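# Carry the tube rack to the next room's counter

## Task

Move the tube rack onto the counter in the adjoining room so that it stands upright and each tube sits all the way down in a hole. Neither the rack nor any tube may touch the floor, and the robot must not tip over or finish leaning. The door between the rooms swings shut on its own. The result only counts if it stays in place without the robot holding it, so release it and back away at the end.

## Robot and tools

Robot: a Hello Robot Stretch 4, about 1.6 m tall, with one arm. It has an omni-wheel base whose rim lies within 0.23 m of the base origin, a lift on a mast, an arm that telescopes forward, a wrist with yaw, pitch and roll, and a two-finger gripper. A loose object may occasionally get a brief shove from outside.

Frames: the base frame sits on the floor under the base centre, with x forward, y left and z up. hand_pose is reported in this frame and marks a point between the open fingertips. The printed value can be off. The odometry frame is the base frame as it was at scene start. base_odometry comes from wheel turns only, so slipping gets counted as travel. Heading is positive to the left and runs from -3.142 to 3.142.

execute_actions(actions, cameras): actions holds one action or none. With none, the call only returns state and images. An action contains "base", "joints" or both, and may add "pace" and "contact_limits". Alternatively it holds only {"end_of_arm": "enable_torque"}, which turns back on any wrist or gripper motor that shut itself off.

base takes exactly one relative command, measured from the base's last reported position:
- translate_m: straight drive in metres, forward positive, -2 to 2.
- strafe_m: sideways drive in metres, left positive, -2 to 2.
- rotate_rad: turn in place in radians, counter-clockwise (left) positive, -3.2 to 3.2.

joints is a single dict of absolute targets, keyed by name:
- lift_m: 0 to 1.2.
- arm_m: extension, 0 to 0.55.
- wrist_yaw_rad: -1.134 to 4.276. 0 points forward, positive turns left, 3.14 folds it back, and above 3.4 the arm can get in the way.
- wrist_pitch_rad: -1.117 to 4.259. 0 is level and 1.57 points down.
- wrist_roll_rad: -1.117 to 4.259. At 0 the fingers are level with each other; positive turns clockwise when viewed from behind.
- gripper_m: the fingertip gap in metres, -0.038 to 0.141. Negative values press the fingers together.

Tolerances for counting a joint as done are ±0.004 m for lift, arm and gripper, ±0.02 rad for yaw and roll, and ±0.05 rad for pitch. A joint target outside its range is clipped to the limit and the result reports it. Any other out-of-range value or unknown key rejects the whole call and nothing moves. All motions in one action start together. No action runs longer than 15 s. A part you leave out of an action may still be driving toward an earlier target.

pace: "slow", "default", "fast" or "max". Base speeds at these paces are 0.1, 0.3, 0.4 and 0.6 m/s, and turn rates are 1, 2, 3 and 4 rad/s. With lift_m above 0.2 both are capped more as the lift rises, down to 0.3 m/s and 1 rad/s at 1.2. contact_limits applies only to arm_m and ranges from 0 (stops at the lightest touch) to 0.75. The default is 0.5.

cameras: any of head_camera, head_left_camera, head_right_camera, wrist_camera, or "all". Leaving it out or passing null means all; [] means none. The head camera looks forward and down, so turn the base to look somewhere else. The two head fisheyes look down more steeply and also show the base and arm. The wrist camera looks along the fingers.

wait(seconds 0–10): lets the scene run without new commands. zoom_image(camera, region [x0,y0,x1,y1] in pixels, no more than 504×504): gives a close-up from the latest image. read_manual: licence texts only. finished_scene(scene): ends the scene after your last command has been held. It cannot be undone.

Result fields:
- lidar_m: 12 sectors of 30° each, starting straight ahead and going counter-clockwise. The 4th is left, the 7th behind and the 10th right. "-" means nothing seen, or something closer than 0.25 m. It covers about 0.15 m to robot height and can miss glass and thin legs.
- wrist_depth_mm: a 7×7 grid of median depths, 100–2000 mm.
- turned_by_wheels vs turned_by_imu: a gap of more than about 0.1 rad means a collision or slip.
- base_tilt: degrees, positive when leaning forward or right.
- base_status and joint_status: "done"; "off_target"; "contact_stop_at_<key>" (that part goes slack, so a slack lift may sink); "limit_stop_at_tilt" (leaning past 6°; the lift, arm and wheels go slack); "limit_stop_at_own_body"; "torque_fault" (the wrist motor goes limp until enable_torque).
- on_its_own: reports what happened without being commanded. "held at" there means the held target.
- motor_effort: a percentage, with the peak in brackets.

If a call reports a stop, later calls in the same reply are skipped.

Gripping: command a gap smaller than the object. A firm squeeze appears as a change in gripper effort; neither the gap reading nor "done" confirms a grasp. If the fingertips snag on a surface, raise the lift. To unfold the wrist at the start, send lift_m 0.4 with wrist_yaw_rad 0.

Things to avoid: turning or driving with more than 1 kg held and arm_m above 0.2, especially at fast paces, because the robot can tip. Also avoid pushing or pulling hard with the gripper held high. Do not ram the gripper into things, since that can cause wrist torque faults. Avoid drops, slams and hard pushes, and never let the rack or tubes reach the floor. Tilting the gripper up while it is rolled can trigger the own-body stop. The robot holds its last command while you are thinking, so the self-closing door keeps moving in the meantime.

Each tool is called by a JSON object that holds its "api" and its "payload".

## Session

{"api": "execute_actions", "payload": {"actions": []}}

Scene clock: 0.00 s.
base_odometry: x=+0.000 y=+0.000 heading=+0.000 (m, m, rad; odometry frame)
turned_by_wheels: +0.000 (rad since the last result)
turned_by_imu: +0.000 (rad since the last result)
base_tilt: forward=+0.3 right=+0.8 (deg)
lidar_m: 2.58 2.63 1.06 0.99 1.03 0.86 0.81 0.83 0.76 0.71 0.73 1.01
base_status: not commanded
joint_positions: lift_m=+0.157 arm_m=+0.001 wrist_yaw_rad=+3.154 wrist_pitch_rad=-0.004 wrist_roll_rad=-0.016 gripper_m=+0.057
joint_status: not commanded
motor_effort: lift_m=+18 arm_m=+0 wrist_yaw_rad=+1 wrist_pitch_rad=-8 wrist_roll_rad=+0 gripper_m=-4 wheel_0=+0 wheel_1=+0 wheel_2=+0 (%)
hand_pose: x=-0.1178 y=+0.0837 z=+0.3365 quat_wxyz=(-0.006, +0.002, -0.008, +1.000) (m; base frame)
wrist_depth_mm: - 119 134 904 917 917 946 / - 111 135 917 931 931 946 / - 122 160 904 931 946 931 / 136 137 904 917 931 931 931 / 917 904 904 946 931 946 976 / 809 891 878 931 931 960 976 / 647 691 750 - 798 842 904
pictures: head_camera, head_left_camera, head_right_camera, wrist_camera
camera_calibration (this result's frames):
wrist_camera: T_world_to_cam=[[0.00533418, 0.992918, 0.11868, -0.131971], [0.0561944, 0.118196, -0.991399, 0.372724], [-0.998406, 0.0119574, -0.055166, 0.128315], [0, 0, 0, 1]] pos_world=[0.107869, 0.0854477, 0.392259]
Images, in order (width x height): head_camera 420x560, head_left_camera 420x672, head_right_camera 420x672, wrist_camera 616x392.

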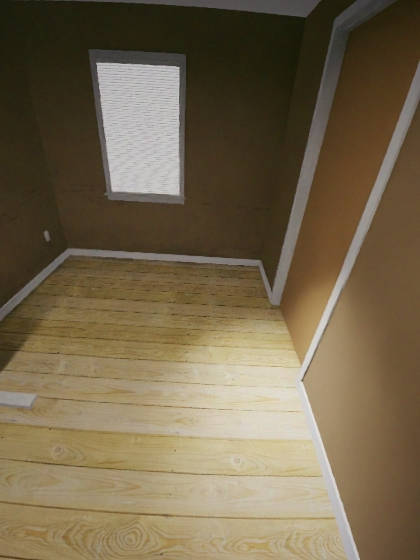

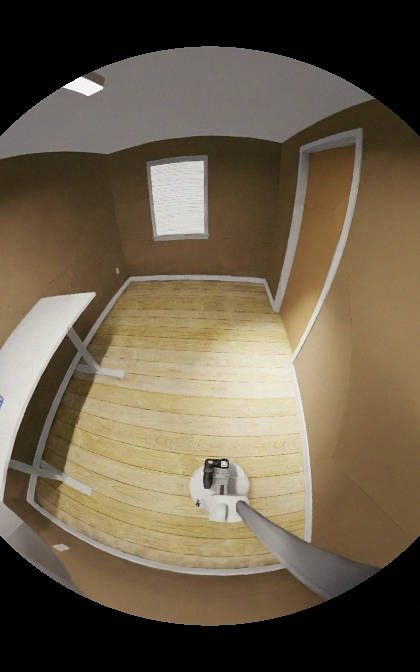

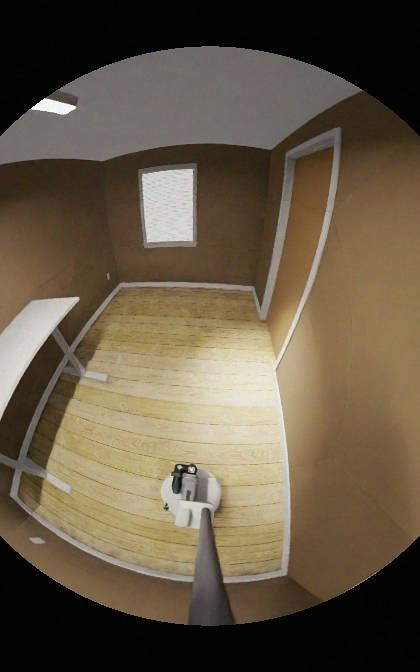

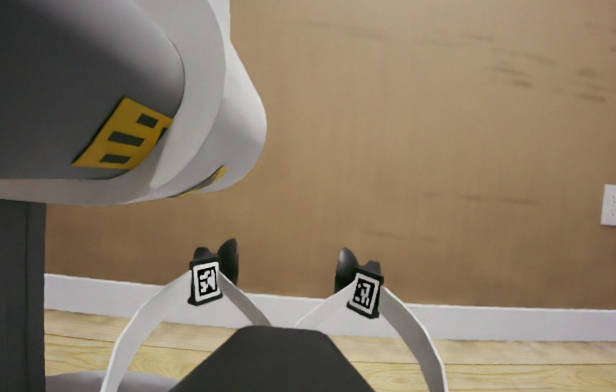

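{"api": "execute_actions", "payload": {"actions": [{"base": {"rotate_rad": 1.57}, "joints": {"lift_m": 0.7, "wrist_yaw_rad": 0.0}, "pace": "fast"}]}}

Scene clock: 23.40 s.
base_odometry: x=+0.000 y=+0.000 heading=+1.570 (m, m, rad; odometry frame)
turned_by_wheels: +1.570 (rad since the last result)
turned_by_imu: +1.572 (rad since the last result)
base_tilt: forward=+0.2 right=+0.8 (deg)
lidar_m: 1.00 1.02 0.84 0.80 0.86 0.77 0.72 0.75 1.01 2.59 1.48 1.06
base_status: done
joint_positions: lift_m=+0.700 arm_m=+0.001 wrist_yaw_rad=+0.000 wrist_pitch_rad=-0.004 wrist_roll_rad=-0.016 gripper_m=+0.057
joint_status: all done
motor_effort: lift_m=+21(22) arm_m=-1(0) wrist_yaw_rad=-1(5) wrist_pitch_rad=-5(7) wrist_roll_rad=-1(0) gripper_m=-3(1) wheel_0=+0(14) wheel_1=+1(8) wheel_2=+1(9) (%)
hand_pose: x=+0.4603 y=-0.0873 z=+0.8792 quat_wxyz=(+1.000, -0.008, -0.002, +0.000) (m; base frame)
wrist_depth_mm: 1255 1430 1537 1537 1499 1576 1618 / 1308 1499 1499 1464 1576 1537 1537 / 1255 1499 1499 1537 1576 1618 1576 / 1397 1537 1576 1537 1537 1537 1618 / 1366 1499 1537 1576 1576 1618 1661 / 1430 1576 1499 1576 1576 1661 1618 / 1366 1118 1618 - 1618 1618 1661
pictures: head_camera, head_left_camera, head_right_camera, wrist_camera
camera_calibration (this result's frames):
wrist_camera: T_world_to_cam=[[-0.0177104, -0.992774, 0.118681, -0.192423], [-0.0577195, -0.117487, -0.991396, 0.930341], [0.998176, -0.0244082, -0.0552217, -0.184708], [0, 0, 0, 1]] pos_world=[0.234662, -0.0862382, 0.934973]
Images, in order (width x height): head_camera 420x560, head_left_camera 420x672, head_right_camera 420x672, wrist_camera 616x392.

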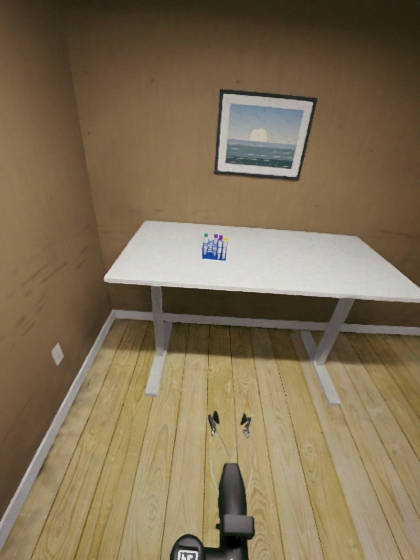

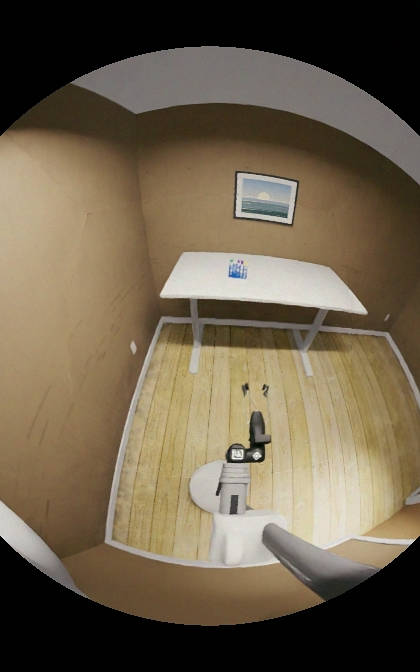

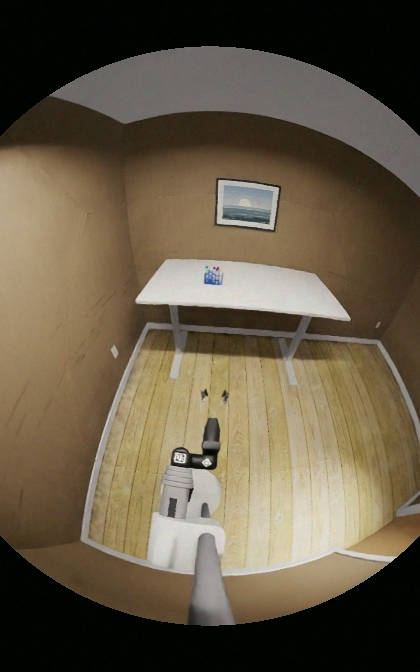

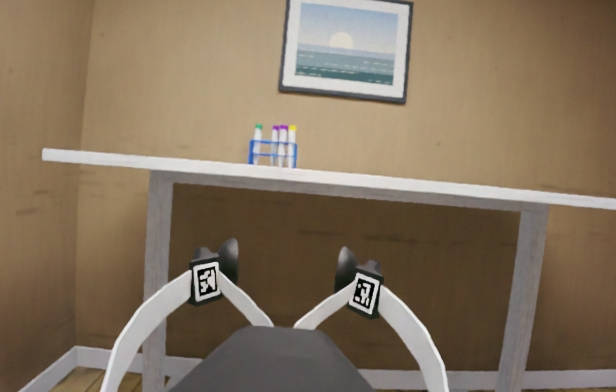

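{"api": "zoom_image", "payload": {"camera": "head_camera", "region": [180, 215, 250, 275]}}

{"api": "zoom_image", "payload": {"camera": "wrist_camera", "region": [225, 105, 325, 185]}}

Region (180, 215, 250, 275) of head_camera's 420x560 image, scaled by 7.200, with more detail than that image has; it fills the top 432 rows of this view, and the rest is white.

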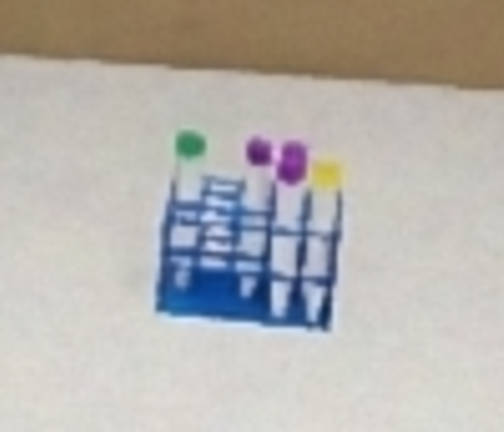

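Region (225, 105, 325, 185) of wrist_camera's 616x392 image, scaled by 5.040; it fills the top 403 rows of this view, and the rest is white.

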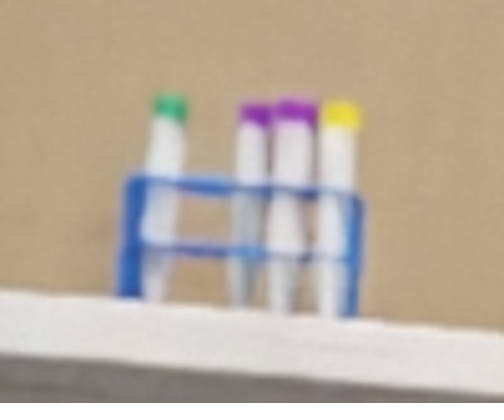

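{"api": "execute_actions", "payload": {"actions": [{"base": {"translate_m": 0.42}, "joints": {"lift_m": 0.9, "wrist_pitch_rad": 0.12, "gripper_m": 0.141}, "pace": "fast"}]}}

Scene clock: 78.00 s.
base_odometry: x=+0.000 y=+0.420 heading=+1.570 (m, m, rad; odometry frame)
turned_by_wheels: +0.000 (rad since the last result)
turned_by_imu: +0.001 (rad since the last result)
base_tilt: forward=+0.1 right=+0.8 (deg)
lidar_m: 0.56 0.59 0.85 0.81 0.83 1.14 1.13 1.21 1.61 2.89 0.87 0.58
base_status: done
joint_positions: lift_m=+0.900 arm_m=+0.001 wrist_yaw_rad=+0.000 wrist_pitch_rad=+0.122 wrist_roll_rad=-0.016 gripper_m=+0.141
joint_status: all done
motor_effort: lift_m=+20(23) arm_m=+0(0) wrist_yaw_rad=+0(0) wrist_pitch_rad=-7(8) wrist_roll_rad=+0(1) gripper_m=+4(1) wheel_0=+0(10) wheel_1=+0(8) wheel_2=-1(12) (%)
hand_pose: x=+0.4582 y=-0.0874 z=+1.0429 quat_wxyz=(+0.998, -0.008, +0.061, +0.001) (m; base frame)
wrist_depth_mm: 1008 1042 1078 1042 1060 1078 1098 / 1078 1078 1098 1098 1098 1118 1118 / 1078 1098 1098 1118 1118 1160 1182 / 723 820 715 878 1138 1182 1160 / 439 421 504 544 580 615 654 / 723 366 370 377 377 394 407 / 1229 1229 1205 - 1281 1308 1308
pictures: head_camera, head_left_camera, head_right_camera, wrist_camera
camera_calibration (this result's frames):
wrist_camera: T_world_to_cam=[[-0.00289864, -0.992768, 0.120013, -0.220141], [-0.181906, -0.117488, -0.976272, 1.13366], [0.983312, -0.0246609, -0.18025, -0.0363231], [0, 0, 0, 1]] pos_world=[0.241299, -0.0862532, 1.12664]
Images, in order (width x height): head_camera 420x560, head_left_camera 420x672, head_right_camera 420x672, wrist_camera 616x392.

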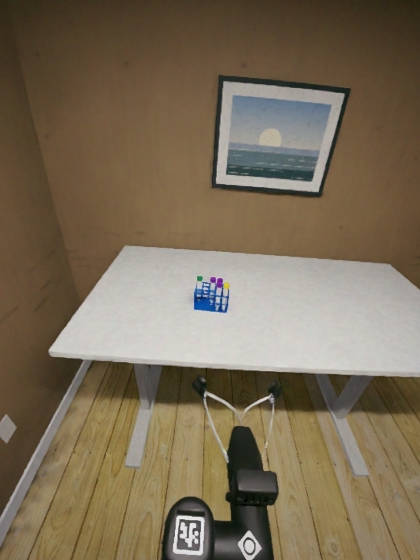

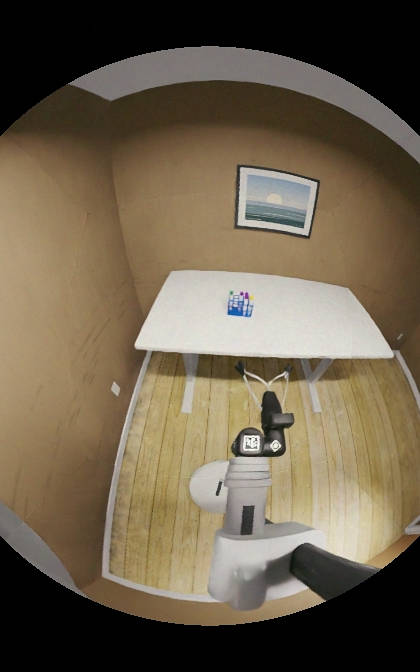

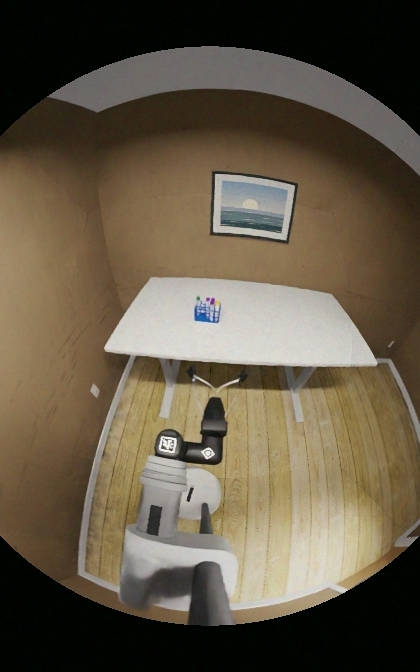

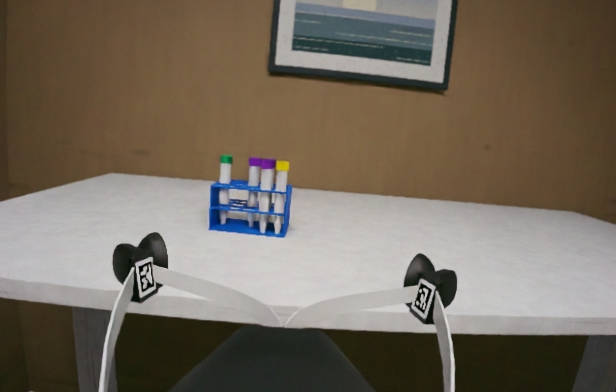

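{"api": "zoom_image", "payload": {"camera": "wrist_camera", "region": [190, 140, 310, 250]}}

{"api": "zoom_image", "payload": {"camera": "head_camera", "region": [175, 260, 250, 325]}}

Region (190, 140, 310, 250) of wrist_camera's 616x392 image, scaled by 4.200; it fills the top 462 rows of this view, and the rest is white.

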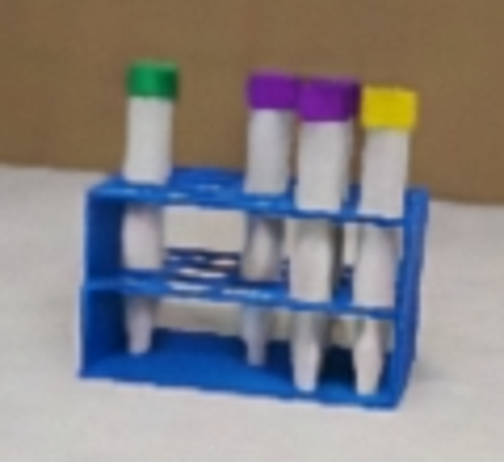

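Region (175, 260, 250, 325) of head_camera's 420x560 image, scaled by 6.720, with more detail than that image has; it fills the top 437 rows of this view, and the rest is white.

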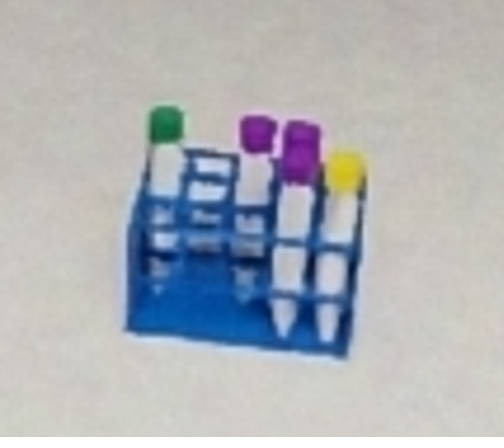

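{"api": "execute_actions", "payload": {"actions": [{"base": {"strafe_m": 0.074}, "joints": {"lift_m": 0.856, "arm_m": 0.22}}], "cameras": ["head_camera", "wrist_camera"]}}

Scene clock: 124.67 s.
base_odometry: x=-0.074 y=+0.420 heading=+1.570 (m, m, rad; odometry frame)
turned_by_wheels: +0.000 (rad since the last result)
turned_by_imu: +0.001 (rad since the last result)
base_tilt: forward=+0.2 right=+0.6 (deg)
lidar_m: 0.58 0.60 0.79 0.72 0.78 1.05 1.14 1.21 1.61 2.97 0.87 0.62
base_status: done
joint_positions: lift_m=+0.856 arm_m=+0.219 wrist_yaw_rad=+0.000 wrist_pitch_rad=+0.122 wrist_roll_rad=-0.016 gripper_m=+0.141
joint_status: all done
motor_effort: lift_m=+16(19) arm_m=+5(3) wrist_yaw_rad=+0(2) wrist_pitch_rad=-7(7) wrist_roll_rad=+0(1) gripper_m=+0(0) wheel_0=+2(9) wheel_1=-1(7) wheel_2=-1(3) (%)
hand_pose: x=+0.6764 y=-0.0874 z=+0.9993 quat_wxyz=(+0.998, -0.008, +0.061, +0.001) (m; base frame)
wrist_depth_mm: 820 842 842 842 842 866 866 / 842 854 878 866 878 904 904 / 891 878 878 891 917 917 917 / 544 597 508 387 842 946 946 / 327 314 375 382 430 459 484 / 234 229 235 260 248 294 304 / 186 193 206 - 221 218 233
pictures: head_camera, wrist_camera
camera_calibration (this result's frames):
wrist_camera: T_world_to_cam=[[-0.00287812, -0.992768, 0.120013, -0.214282], [-0.181972, -0.11749, -0.976259, 1.13078], [0.983299, -0.0246489, -0.180318, -0.258666], [0, 0, 0, 1]] pos_world=[0.4595, -0.0862523, 1.08301]
Images, in order (width x height): head_camera 420x560, wrist_camera 616x392.

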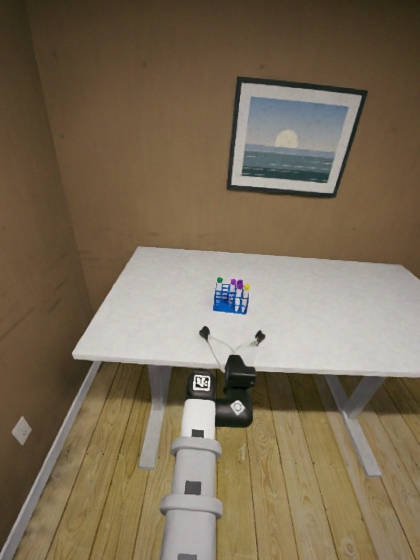

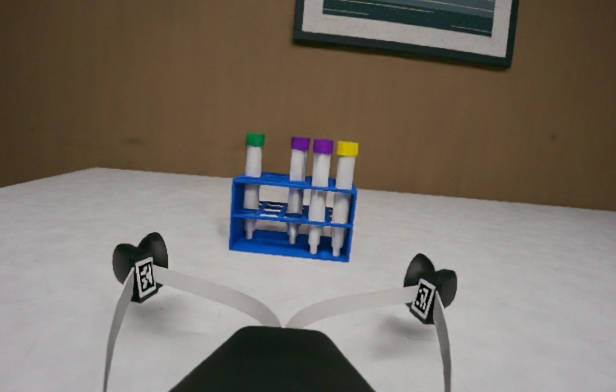

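{"api": "zoom_image", "payload": {"camera": "wrist_camera", "region": [210, 120, 380, 275]}}

Region (210, 120, 380, 275) of wrist_camera's 616x392 image, scaled by 2.965; it fills the top 460 rows of this view, and the rest is white.

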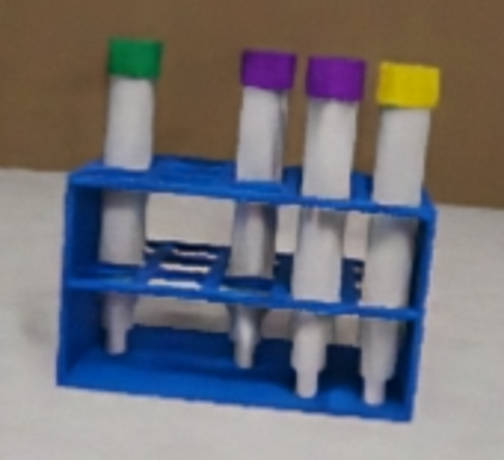

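{"api": "execute_actions", "payload": {"actions": [{"joints": {"arm_m": 0.325}}], "cameras": ["wrist_camera"]}}

Scene clock: 161.07 s.
base_odometry: x=-0.074 y=+0.420 heading=+1.570 (m, m, rad; odometry frame)
turned_by_wheels: +0.000 (rad since the last result)
turned_by_imu: +0.001 (rad since the last result)
base_tilt: forward=+0.2 right=+0.9 (deg)
lidar_m: 0.58 0.59 0.75 0.71 0.77 1.07 1.14 1.18 1.62 2.98 0.86 0.62
base_status: not commanded
joint_positions: lift_m=+0.856 arm_m=+0.324 wrist_yaw_rad=+0.000 wrist_pitch_rad=+0.122 wrist_roll_rad=-0.016 gripper_m=+0.141
joint_status: all done
motor_effort: lift_m=+16(16) arm_m=+5(5) wrist_yaw_rad=+1(2) wrist_pitch_rad=-8(6) wrist_roll_rad=+1(0) gripper_m=+2(1) wheel_0=+2(2) wheel_1=+0(1) wheel_2=-1(1) (%)
hand_pose: x=+0.7814 y=-0.0874 z=+0.9993 quat_wxyz=(+0.998, -0.008, +0.061, +0.001) (m; base frame)
wrist_depth_mm: 750 759 750 759 750 759 778 / 759 768 768 788 798 798 809 / 778 778 778 798 809 809 831 / 539 591 496 296 723 831 854 / 327 312 312 300 389 455 480 / 234 228 234 260 249 293 304 / 186 193 204 - 221 216 231
pictures: wrist_camera
camera_calibration (this result's frames):
wrist_camera: T_world_to_cam=[[-0.00290346, -0.992768, 0.120014, -0.213967], [-0.181967, -0.117486, -0.976261, 1.14989], [0.9833, -0.024673, -0.18031, -0.361928], [0, 0, 0, 1]] pos_world=[0.564504, -0.086254, 1.08301]
Images, in order (width x height): wrist_camera 616x392.

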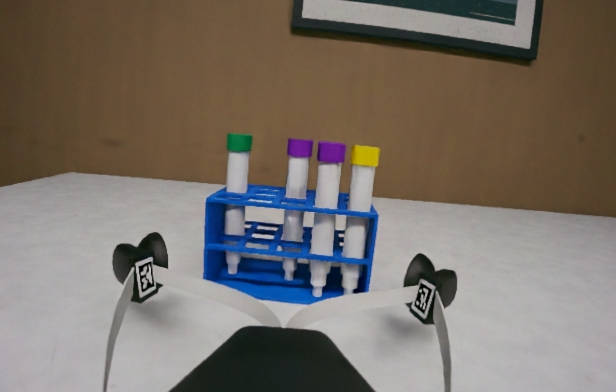

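{"api": "execute_actions", "payload": {"actions": [{"joints": {"arm_m": 0.392}, "pace": "slow", "contact_limits": {"arm_m": 0.2}}], "cameras": ["head_camera", "wrist_camera"]}}

Scene clock: 173.90 s.
base_odometry: x=-0.074 y=+0.420 heading=+1.570 (m, m, rad; odometry frame)
turned_by_wheels: +0.000 (rad since the last result)
turned_by_imu: +0.001 (rad since the last result)
base_tilt: forward=+0.2 right=+0.8 (deg)
lidar_m: 0.58 0.60 0.78 0.74 0.77 1.04 1.14 1.20 1.61 2.98 0.86 0.61
base_status: not commanded
joint_positions: lift_m=+0.856 arm_m=+0.391 wrist_yaw_rad=+0.000 wrist_pitch_rad=+0.122 wrist_roll_rad=-0.016 gripper_m=+0.141
joint_status: all done
motor_effort: lift_m=+16(16) arm_m=+5(6) wrist_yaw_rad=+0(1) wrist_pitch_rad=-6(6) wrist_roll_rad=+0(1) gripper_m=+6(0) wheel_0=+2(2) wheel_1=+0(0) wheel_2=-1(1) (%)
contact_limits: arm_m 0.2
hand_pose: x=+0.8483 y=-0.0874 z=+0.9993 quat_wxyz=(+0.998, -0.008, +0.061, +0.001) (m; base frame)
wrist_depth_mm: 676 683 699 691 715 699 699 / 699 699 707 707 723 732 741 / 715 715 715 723 741 750 759 / 539 597 250 230 634 759 778 / 325 312 236 233 213 452 477 / 232 228 216 206 213 293 303 / 186 193 205 - 213 217 231
pictures: head_camera, wrist_camera
camera_calibration (this result's frames):
wrist_camera: T_world_to_cam=[[-0.00293231, -0.992768, 0.120013, -0.213756], [-0.18197, -0.11748, -0.976261, 1.16208], [0.9833, -0.0247016, -0.18031, -0.427776], [0, 0, 0, 1]] pos_world=[0.631469, -0.0862561, 1.08301]
Images, in order (width x height): head_camera 420x560, wrist_camera 616x392.

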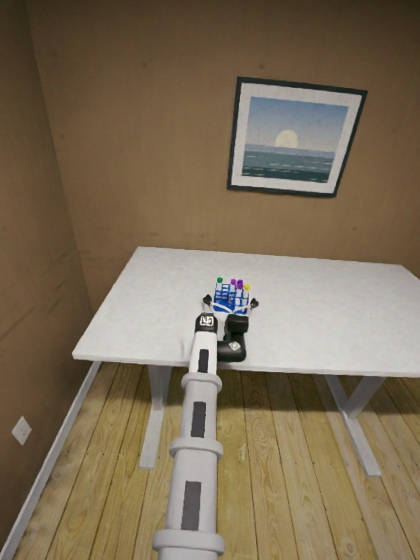

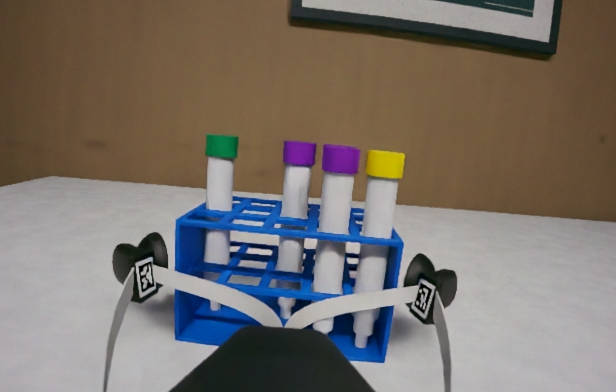

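{"api": "execute_actions", "payload": {"actions": [{"joints": {"gripper_m": 0.07}, "pace": "slow"}], "cameras": ["head_camera", "wrist_camera"]}}

Scene clock: 181.57 s.
base_odometry: x=-0.074 y=+0.420 heading=+1.570 (m, m, rad; odometry frame)
turned_by_wheels: +0.000 (rad since the last result)
turned_by_imu: +0.002 (rad since the last result)
base_tilt: forward=+0.3 right=+0.8 (deg)
lidar_m: 0.58 0.60 0.78 0.73 0.77 1.05 1.14 1.17 1.62 2.95 0.88 0.61
base_status: not commanded
joint_positions: lift_m=+0.856 arm_m=+0.391 wrist_yaw_rad=+0.000 wrist_pitch_rad=+0.123 wrist_roll_rad=-0.016 gripper_m=+0.071
joint_status: all done
motor_effort: lift_m=+16(16) arm_m=+5(5) wrist_yaw_rad=+1(1) wrist_pitch_rad=-10(9) wrist_roll_rad=+1(0) gripper_m=-25(27) wheel_0=+2(2) wheel_1=-1(1) wheel_2=-1(1) (%)
hand_pose: x=+0.8483 y=-0.0874 z=+0.9990 quat_wxyz=(+0.998, -0.008, +0.061, +0.001) (m; base frame)
wrist_depth_mm: 676 676 699 707 707 699 699 / 691 699 699 707 723 723 732 / 723 715 732 732 741 750 759 / 535 585 238 215 634 759 778 / 322 312 220 194 193 455 477 / 218 212 212 196 191 277 301 / 183 191 195 - 202 214 229
pictures: head_camera, wrist_camera
camera_calibration (this result's frames):
wrist_camera: T_world_to_cam=[[-0.00281693, -0.992768, 0.120017, -0.213824], [-0.182908, -0.117481, -0.976086, 1.16242], [0.983126, -0.0247015, -0.181254, -0.426708], [0, 0, 0, 1]] pos_world=[0.631521, -0.086256, 1.08294]
Images, in order (width x height): head_camera 420x560, wrist_camera 616x392.

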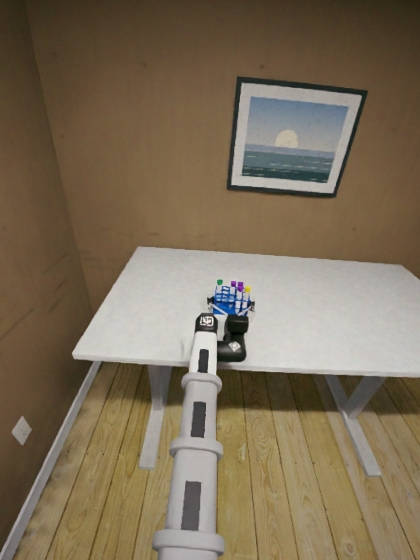

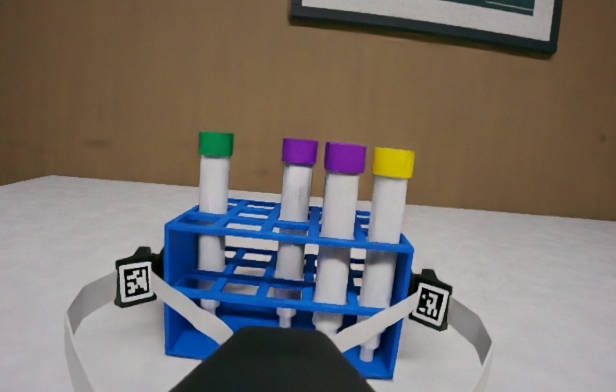

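{"api": "execute_actions", "payload": {"actions": [{"joints": {"lift_m": 0.90}, "pace": "slow"}], "cameras": ["head_camera", "wrist_camera"]}}

Scene clock: 185.67 s.
base_odometry: x=-0.074 y=+0.420 heading=+1.570 (m, m, rad; odometry frame)
turned_by_wheels: +0.000 (rad since the last result)
turned_by_imu: +0.001 (rad since the last result)
base_tilt: forward=+0.3 right=+0.8 (deg)
lidar_m: 0.55 0.61 0.77 0.72 0.78 1.04 1.14 1.14 1.63 2.98 0.86 0.61
base_status: not commanded
joint_positions: lift_m=+0.900 arm_m=+0.391 wrist_yaw_rad=+0.000 wrist_pitch_rad=+0.123 wrist_roll_rad=-0.016 gripper_m=+0.071
joint_status: all done
motor_effort: lift_m=+22(23) arm_m=+5(5) wrist_yaw_rad=+1(1) wrist_pitch_rad=-9(10) wrist_roll_rad=+0(0) gripper_m=-24(27) wheel_0=+2(2) wheel_1=+0(0) wheel_2=-1(1) (%)
hand_pose: x=+0.8483 y=-0.0874 z=+1.0425 quat_wxyz=(+0.998, -0.008, +0.062, +0.001) (m; base frame)
wrist_depth_mm: 676 683 683 676 691 683 699 / 683 707 715 715 723 715 723 / 723 715 715 732 732 750 759 / 723 741 238 215 759 768 768 / 433 415 221 194 193 597 640 / 291 283 211 195 191 370 399 / 243 252 202 - 266 285 306
pictures: head_camera, wrist_camera
camera_calibration (this result's frames):
wrist_camera: T_world_to_cam=[[-0.00280154, -0.992768, 0.120017, -0.219056], [-0.183032, -0.117481, -0.976062, 1.20494], [0.983103, -0.0247014, -0.181379, -0.418674], [0, 0, 0, 1]] pos_world=[0.631529, -0.086256, 1.12645]
Images, in order (width x height): head_camera 420x560, wrist_camera 616x392.

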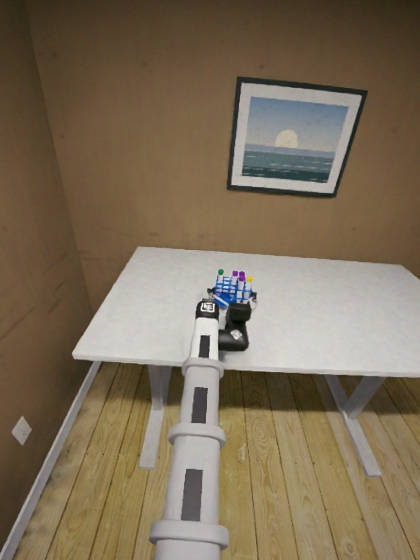

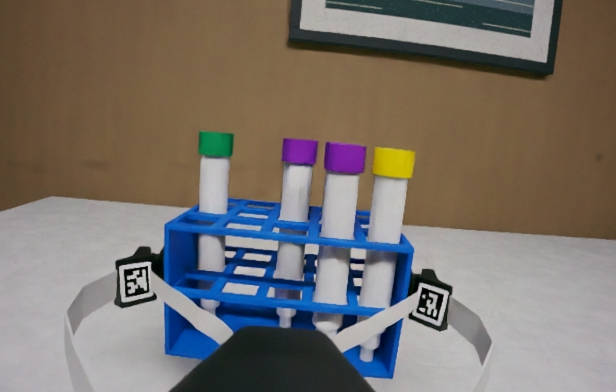

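{"api": "execute_actions", "payload": {"actions": [{"base": {"strafe_m": -1.77}, "joints": {"arm_m": 0.0, "wrist_yaw_rad": 2.88}, "pace": "fast"}]}}

Scene clock: 249.80 s.
base_odometry: x=+1.696 y=+0.419 heading=+1.570 (m, m, rad; odometry frame)
turned_by_wheels: +0.000 (rad since the last result)
turned_by_imu: +0.003 (rad since the last result)
base_tilt: forward=+0.1 right=+0.8 (deg)
lidar_m: 1.40 0.93 0.92 2.51 1.61 1.21 1.16 1.17 1.31 1.20 1.24 1.47
base_status: done
joint_positions: lift_m=+0.900 arm_m=+0.002 wrist_yaw_rad=+2.880 wrist_pitch_rad=+0.123 wrist_roll_rad=-0.016 gripper_m=+0.071
joint_status: all done
motor_effort: lift_m=+22(22) arm_m=-5(4) wrist_yaw_rad=+1(7) wrist_pitch_rad=-12(10) wrist_roll_rad=+1(0) gripper_m=-28(28) wheel_0=-2(10) wheel_1=+1(9) wheel_2=-1(0) (%)
hand_pose: x=-0.0814 y=+0.1585 z=+1.0425 quat_wxyz=(+0.130, -0.062, +0.000, +0.990) (m; base frame)
wrist_depth_mm: 127 228 1160 1255 1308 1430 1537 / 136 259 1229 1281 1336 1464 1576 / 1078 1160 1255 1308 1397 1464 1618 / 1160 1182 239 214 1366 1618 1708 / 1160 1205 222 195 202 1661 1808 / 1182 1255 212 196 191 1618 1863 / 1205 1281 203 - 1618 1708 1921
pictures: head_camera, head_left_camera, head_right_camera, wrist_camera
camera_calibration (this result's frames):
wrist_camera: T_world_to_cam=[[0.259684, 0.958208, 0.120007, -0.265429], [0.207451, 0.066016, -0.976015, 1.06626], [-0.943148, 0.278351, -0.181638, 0.296825], [0, 0, 0, 1]] pos_world=[0.12768, 0.101324, 1.12646]
Images, in order (width x height): head_camera 420x560, head_left_camera 420x672, head_right_camera 420x672, wrist_camera 616x392.

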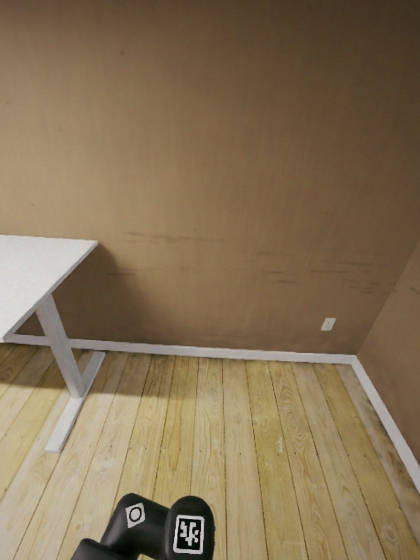

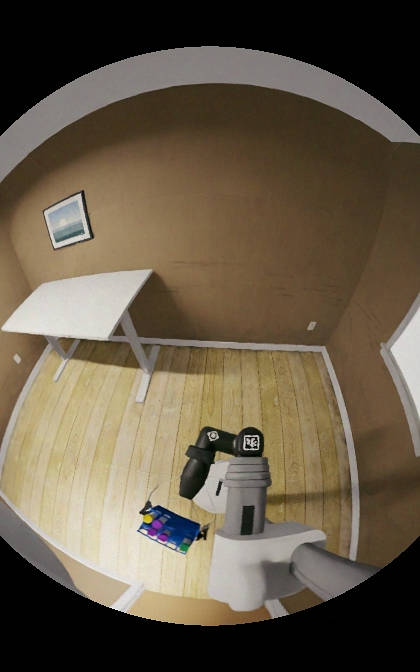

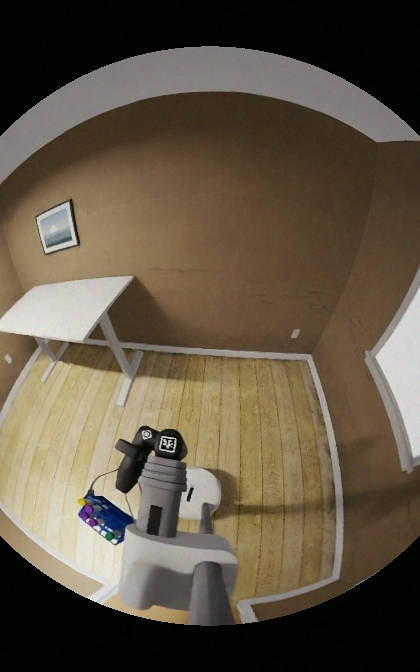

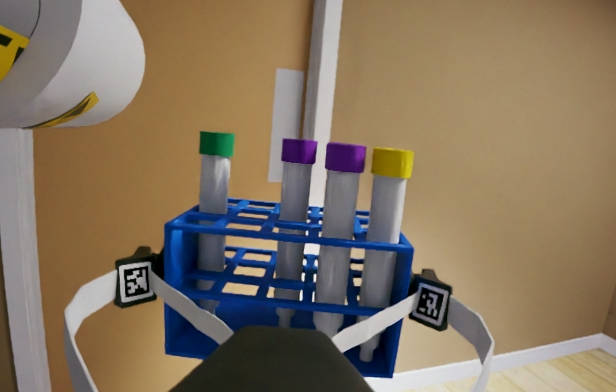

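{"api": "execute_actions", "payload": {"actions": [{"base": {"translate_m": -0.87}, "pace": "fast"}]}}

Scene clock: 299.33 s.
base_odometry: x=+1.695 y=-0.451 heading=+1.570 (m, m, rad; odometry frame)
turned_by_wheels: +0.000 (rad since the last result)
turned_by_imu: +0.004 (rad since the last result)
base_tilt: forward=+0.3 right=+0.7 (deg)
lidar_m: 2.26 1.63 2.13 1.02 0.44 0.30 0.29 0.31 0.43 0.85 1.31 1.72
base_status: done
joint_positions: lift_m=+0.900 arm_m=+0.002 wrist_yaw_rad=+2.880 wrist_pitch_rad=+0.123 wrist_roll_rad=-0.016 gripper_m=+0.071
joint_status: not commanded
motor_effort: lift_m=+21(21) arm_m=-5(4) wrist_yaw_rad=+1(1) wrist_pitch_rad=-10(11) wrist_roll_rad=+1(2) gripper_m=-29(27) wheel_0=+1(8) wheel_1=+1(6) wheel_2=+0(9) (%)
hand_pose: x=-0.0814 y=+0.1585 z=+1.0425 quat_wxyz=(+0.130, -0.062, +0.000, +0.990) (m; base frame)
wrist_depth_mm: 126 228 399 433 466 473 436 / 135 260 410 445 477 477 462 / 370 397 418 449 484 488 492 / 379 404 239 214 488 488 504 / 392 404 220 195 193 492 530 / 399 421 212 196 191 496 559 / 404 442 202 - 549 525 585
pictures: head_camera, head_left_camera, head_right_camera, wrist_camera
camera_calibration (this result's frames):
wrist_camera: T_world_to_cam=[[0.259591, 0.958233, 0.120007, -0.265415], [0.207445, 0.066036, -0.976015, 1.06629], [-0.943175, 0.278259, -0.181638, 0.296834], [0, 0, 0, 1]] pos_world=[0.12767, 0.10132, 1.12648]
Images, in order (width x height): head_camera 420x560, head_left_camera 420x672, head_right_camera 420x672, wrist_camera 616x392.

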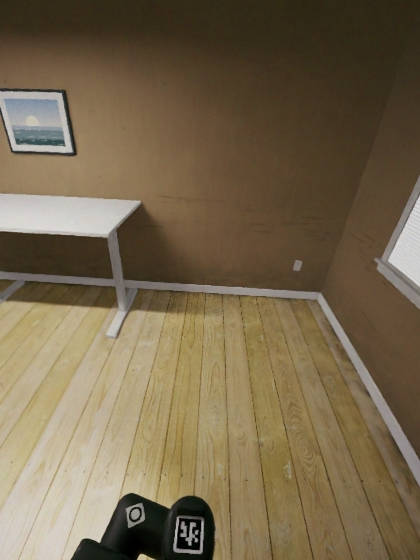

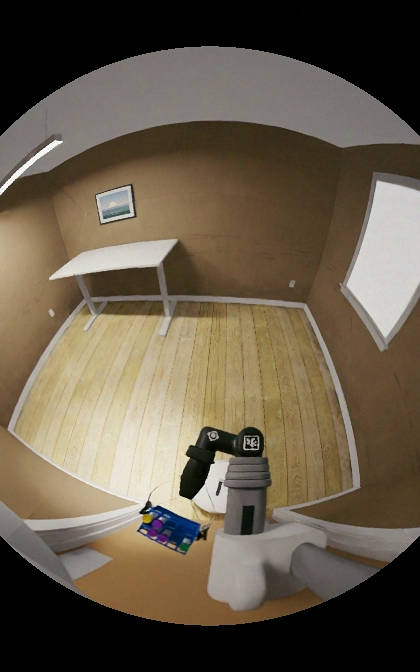

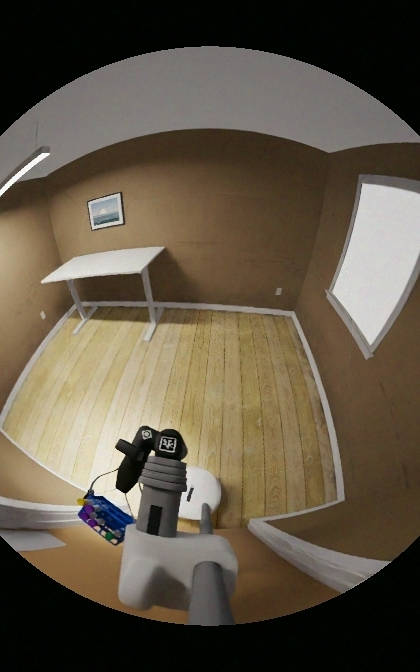

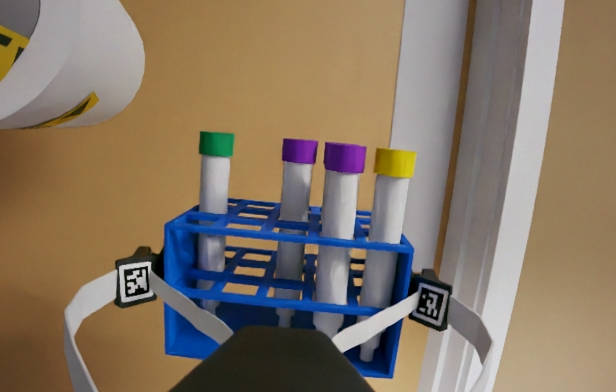

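{"api": "execute_actions", "payload": {"actions": [{"base": {"translate_m": -0.14}, "pace": "slow"}]}}

Scene clock: 311.47 s.
base_odometry: x=+1.695 y=-0.591 heading=+1.570 (m, m, rad; odometry frame)
turned_by_wheels: +0.000 (rad since the last result)
turned_by_imu: -0.001 (rad since the last result)
base_tilt: forward=+0.2 right=+0.7 (deg)
lidar_m: 2.42 1.77 2.27 0.49 0.35 0.25 - 0.25 0.25 0.45 1.31 1.71
base_status: done
joint_positions: lift_m=+0.900 arm_m=+0.002 wrist_yaw_rad=+2.880 wrist_pitch_rad=+0.123 wrist_roll_rad=-0.016 gripper_m=+0.071
joint_status: not commanded
motor_effort: lift_m=+19(21) arm_m=-4(5) wrist_yaw_rad=+1(2) wrist_pitch_rad=-11(11) wrist_roll_rad=-1(0) gripper_m=-29(26) wheel_0=-1(10) wheel_1=-4(20) wheel_2=+4(21) (%)
hand_pose: x=-0.0815 y=+0.1585 z=+1.0426 quat_wxyz=(+0.130, -0.062, +0.000, +0.990) (m; base frame)
wrist_depth_mm: 126 228 324 357 394 436 392 / 135 260 332 364 407 445 379 / 287 309 338 368 413 455 370 / 297 322 239 214 418 469 379 / 301 317 222 194 193 484 375 / 306 329 212 198 191 424 379 / 312 343 202 - 488 433 379
pictures: head_camera, head_left_camera, head_right_camera, wrist_camera
camera_calibration (this result's frames):
wrist_camera: T_world_to_cam=[[0.259508, 0.958256, 0.120007, -0.26539], [0.207447, 0.0660517, -0.976014, 1.06648], [-0.943197, 0.278179, -0.181646, 0.296763], [0, 0, 0, 1]] pos_world=[0.12754, 0.101316, 1.12665]
Images, in order (width x height): head_camera 420x560, head_left_camera 420x672, head_right_camera 420x672, wrist_camera 616x392.

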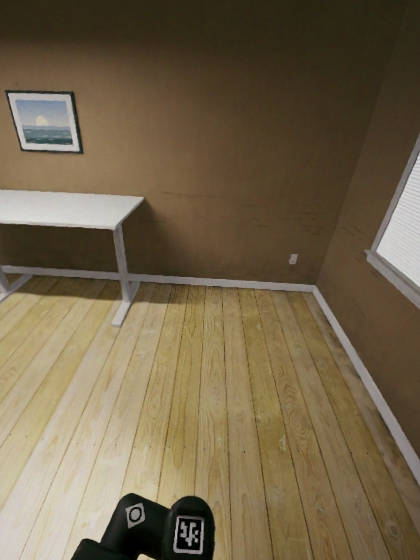

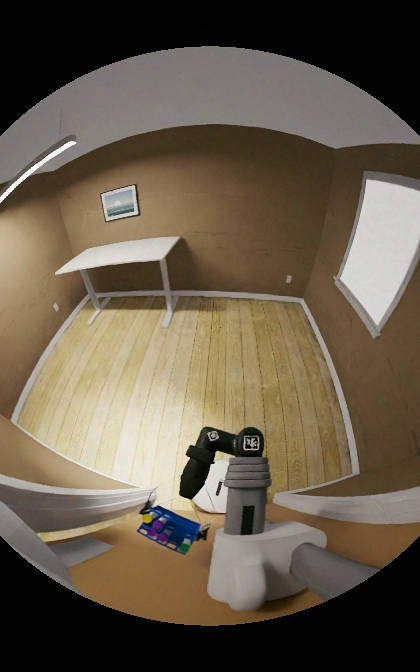

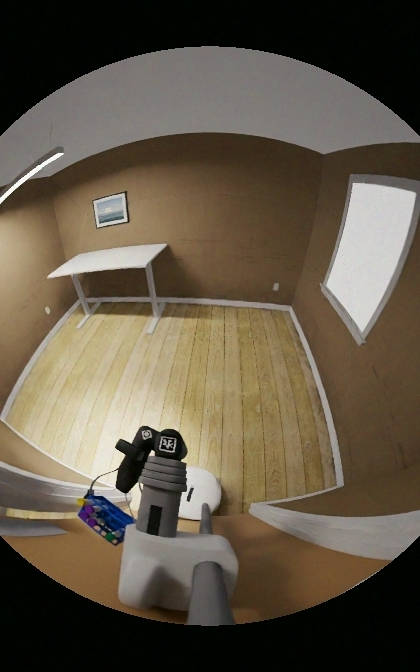

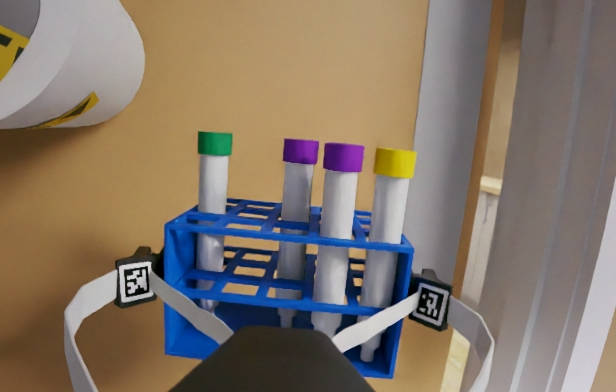

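{"api": "execute_actions", "payload": {"actions": [{"base": {"translate_m": -0.5}}]}}

Scene clock: 326.20 s.
base_odometry: x=+1.695 y=-1.091 heading=+1.570 (m, m, rad; odometry frame)
turned_by_wheels: +0.000 (rad since the last result)
turned_by_imu: -0.017 (rad since the last result)
base_tilt: forward=+0.2 right=+0.8 (deg)
lidar_m: 2.91 2.23 0.49 0.90 1.89 1.99 0.31 0.25 - 0.25 0.28 1.76
base_status: done
joint_positions: lift_m=+0.900 arm_m=+0.002 wrist_yaw_rad=+2.880 wrist_pitch_rad=+0.123 wrist_roll_rad=-0.016 gripper_m=+0.071
joint_status: not commanded
motor_effort: lift_m=+19(19) arm_m=-4(4) wrist_yaw_rad=+0(2) wrist_pitch_rad=-8(10) wrist_roll_rad=-1(1) gripper_m=-27(25) wheel_0=+1(10) wheel_1=-4(17) wheel_2=+1(23) (%)
hand_pose: x=-0.0816 y=+0.1585 z=+1.0426 quat_wxyz=(+0.130, -0.062, +0.000, +0.990) (m; base frame)
wrist_depth_mm: 126 228 1756 1983 - - - / 135 259 1808 - - - - / 384 521 1863 - - - - / 399 544 238 215 - - - / 410 473 222 195 192 - 1708 / 394 484 212 196 190 1983 1661 / 404 564 202 - 1756 1863 1756
pictures: head_camera, head_left_camera, head_right_camera, wrist_camera
camera_calibration (this result's frames):
wrist_camera: T_world_to_cam=[[0.259388, 0.958288, 0.120007, -0.265365], [0.207467, 0.0660694, -0.976008, 1.06647], [-0.943226, 0.278063, -0.181676, 0.296784], [0, 0, 0, 1]] pos_world=[0.12751, 0.101311, 1.12665]
Images, in order (width x height): head_camera 420x560, head_left_camera 420x672, head_right_camera 420x672, wrist_camera 616x392.

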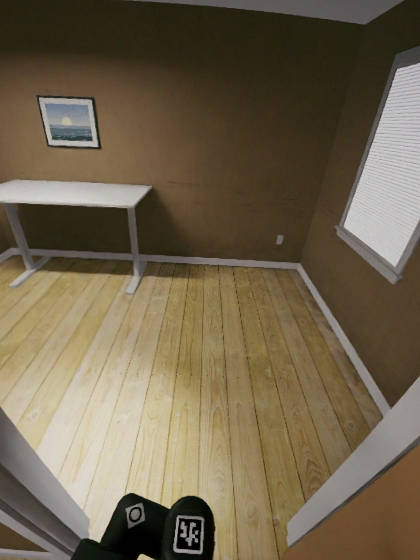

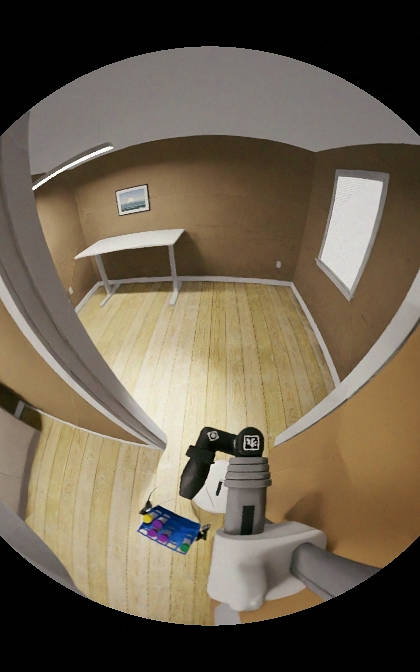

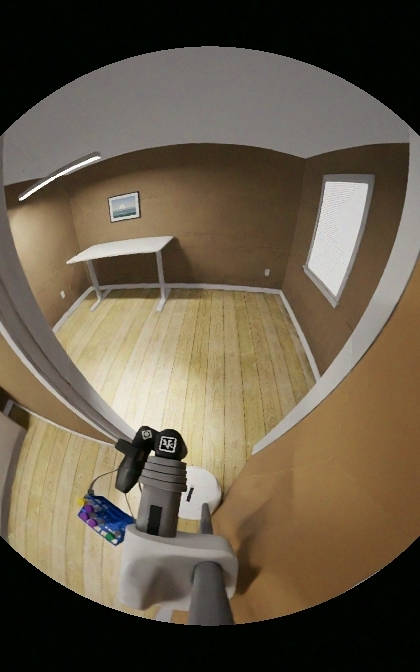

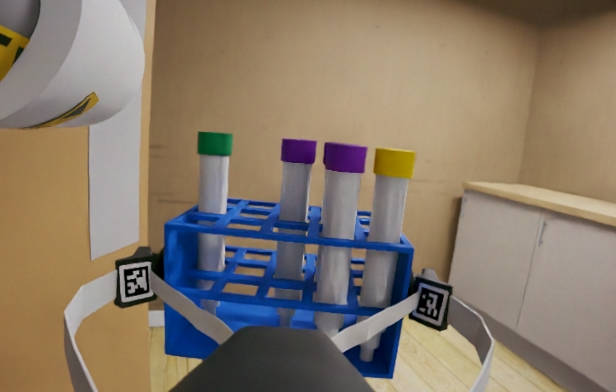

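{"api": "zoom_image", "payload": {"camera": "wrist_camera", "region": [400, 130, 616, 392]}}

Region (400, 130, 616, 392) of wrist_camera's 616x392 image, scaled by 1.924; it fills the left 416 columns of this view, and the rest is white.

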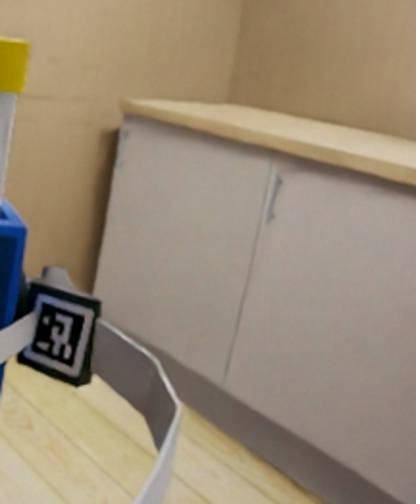

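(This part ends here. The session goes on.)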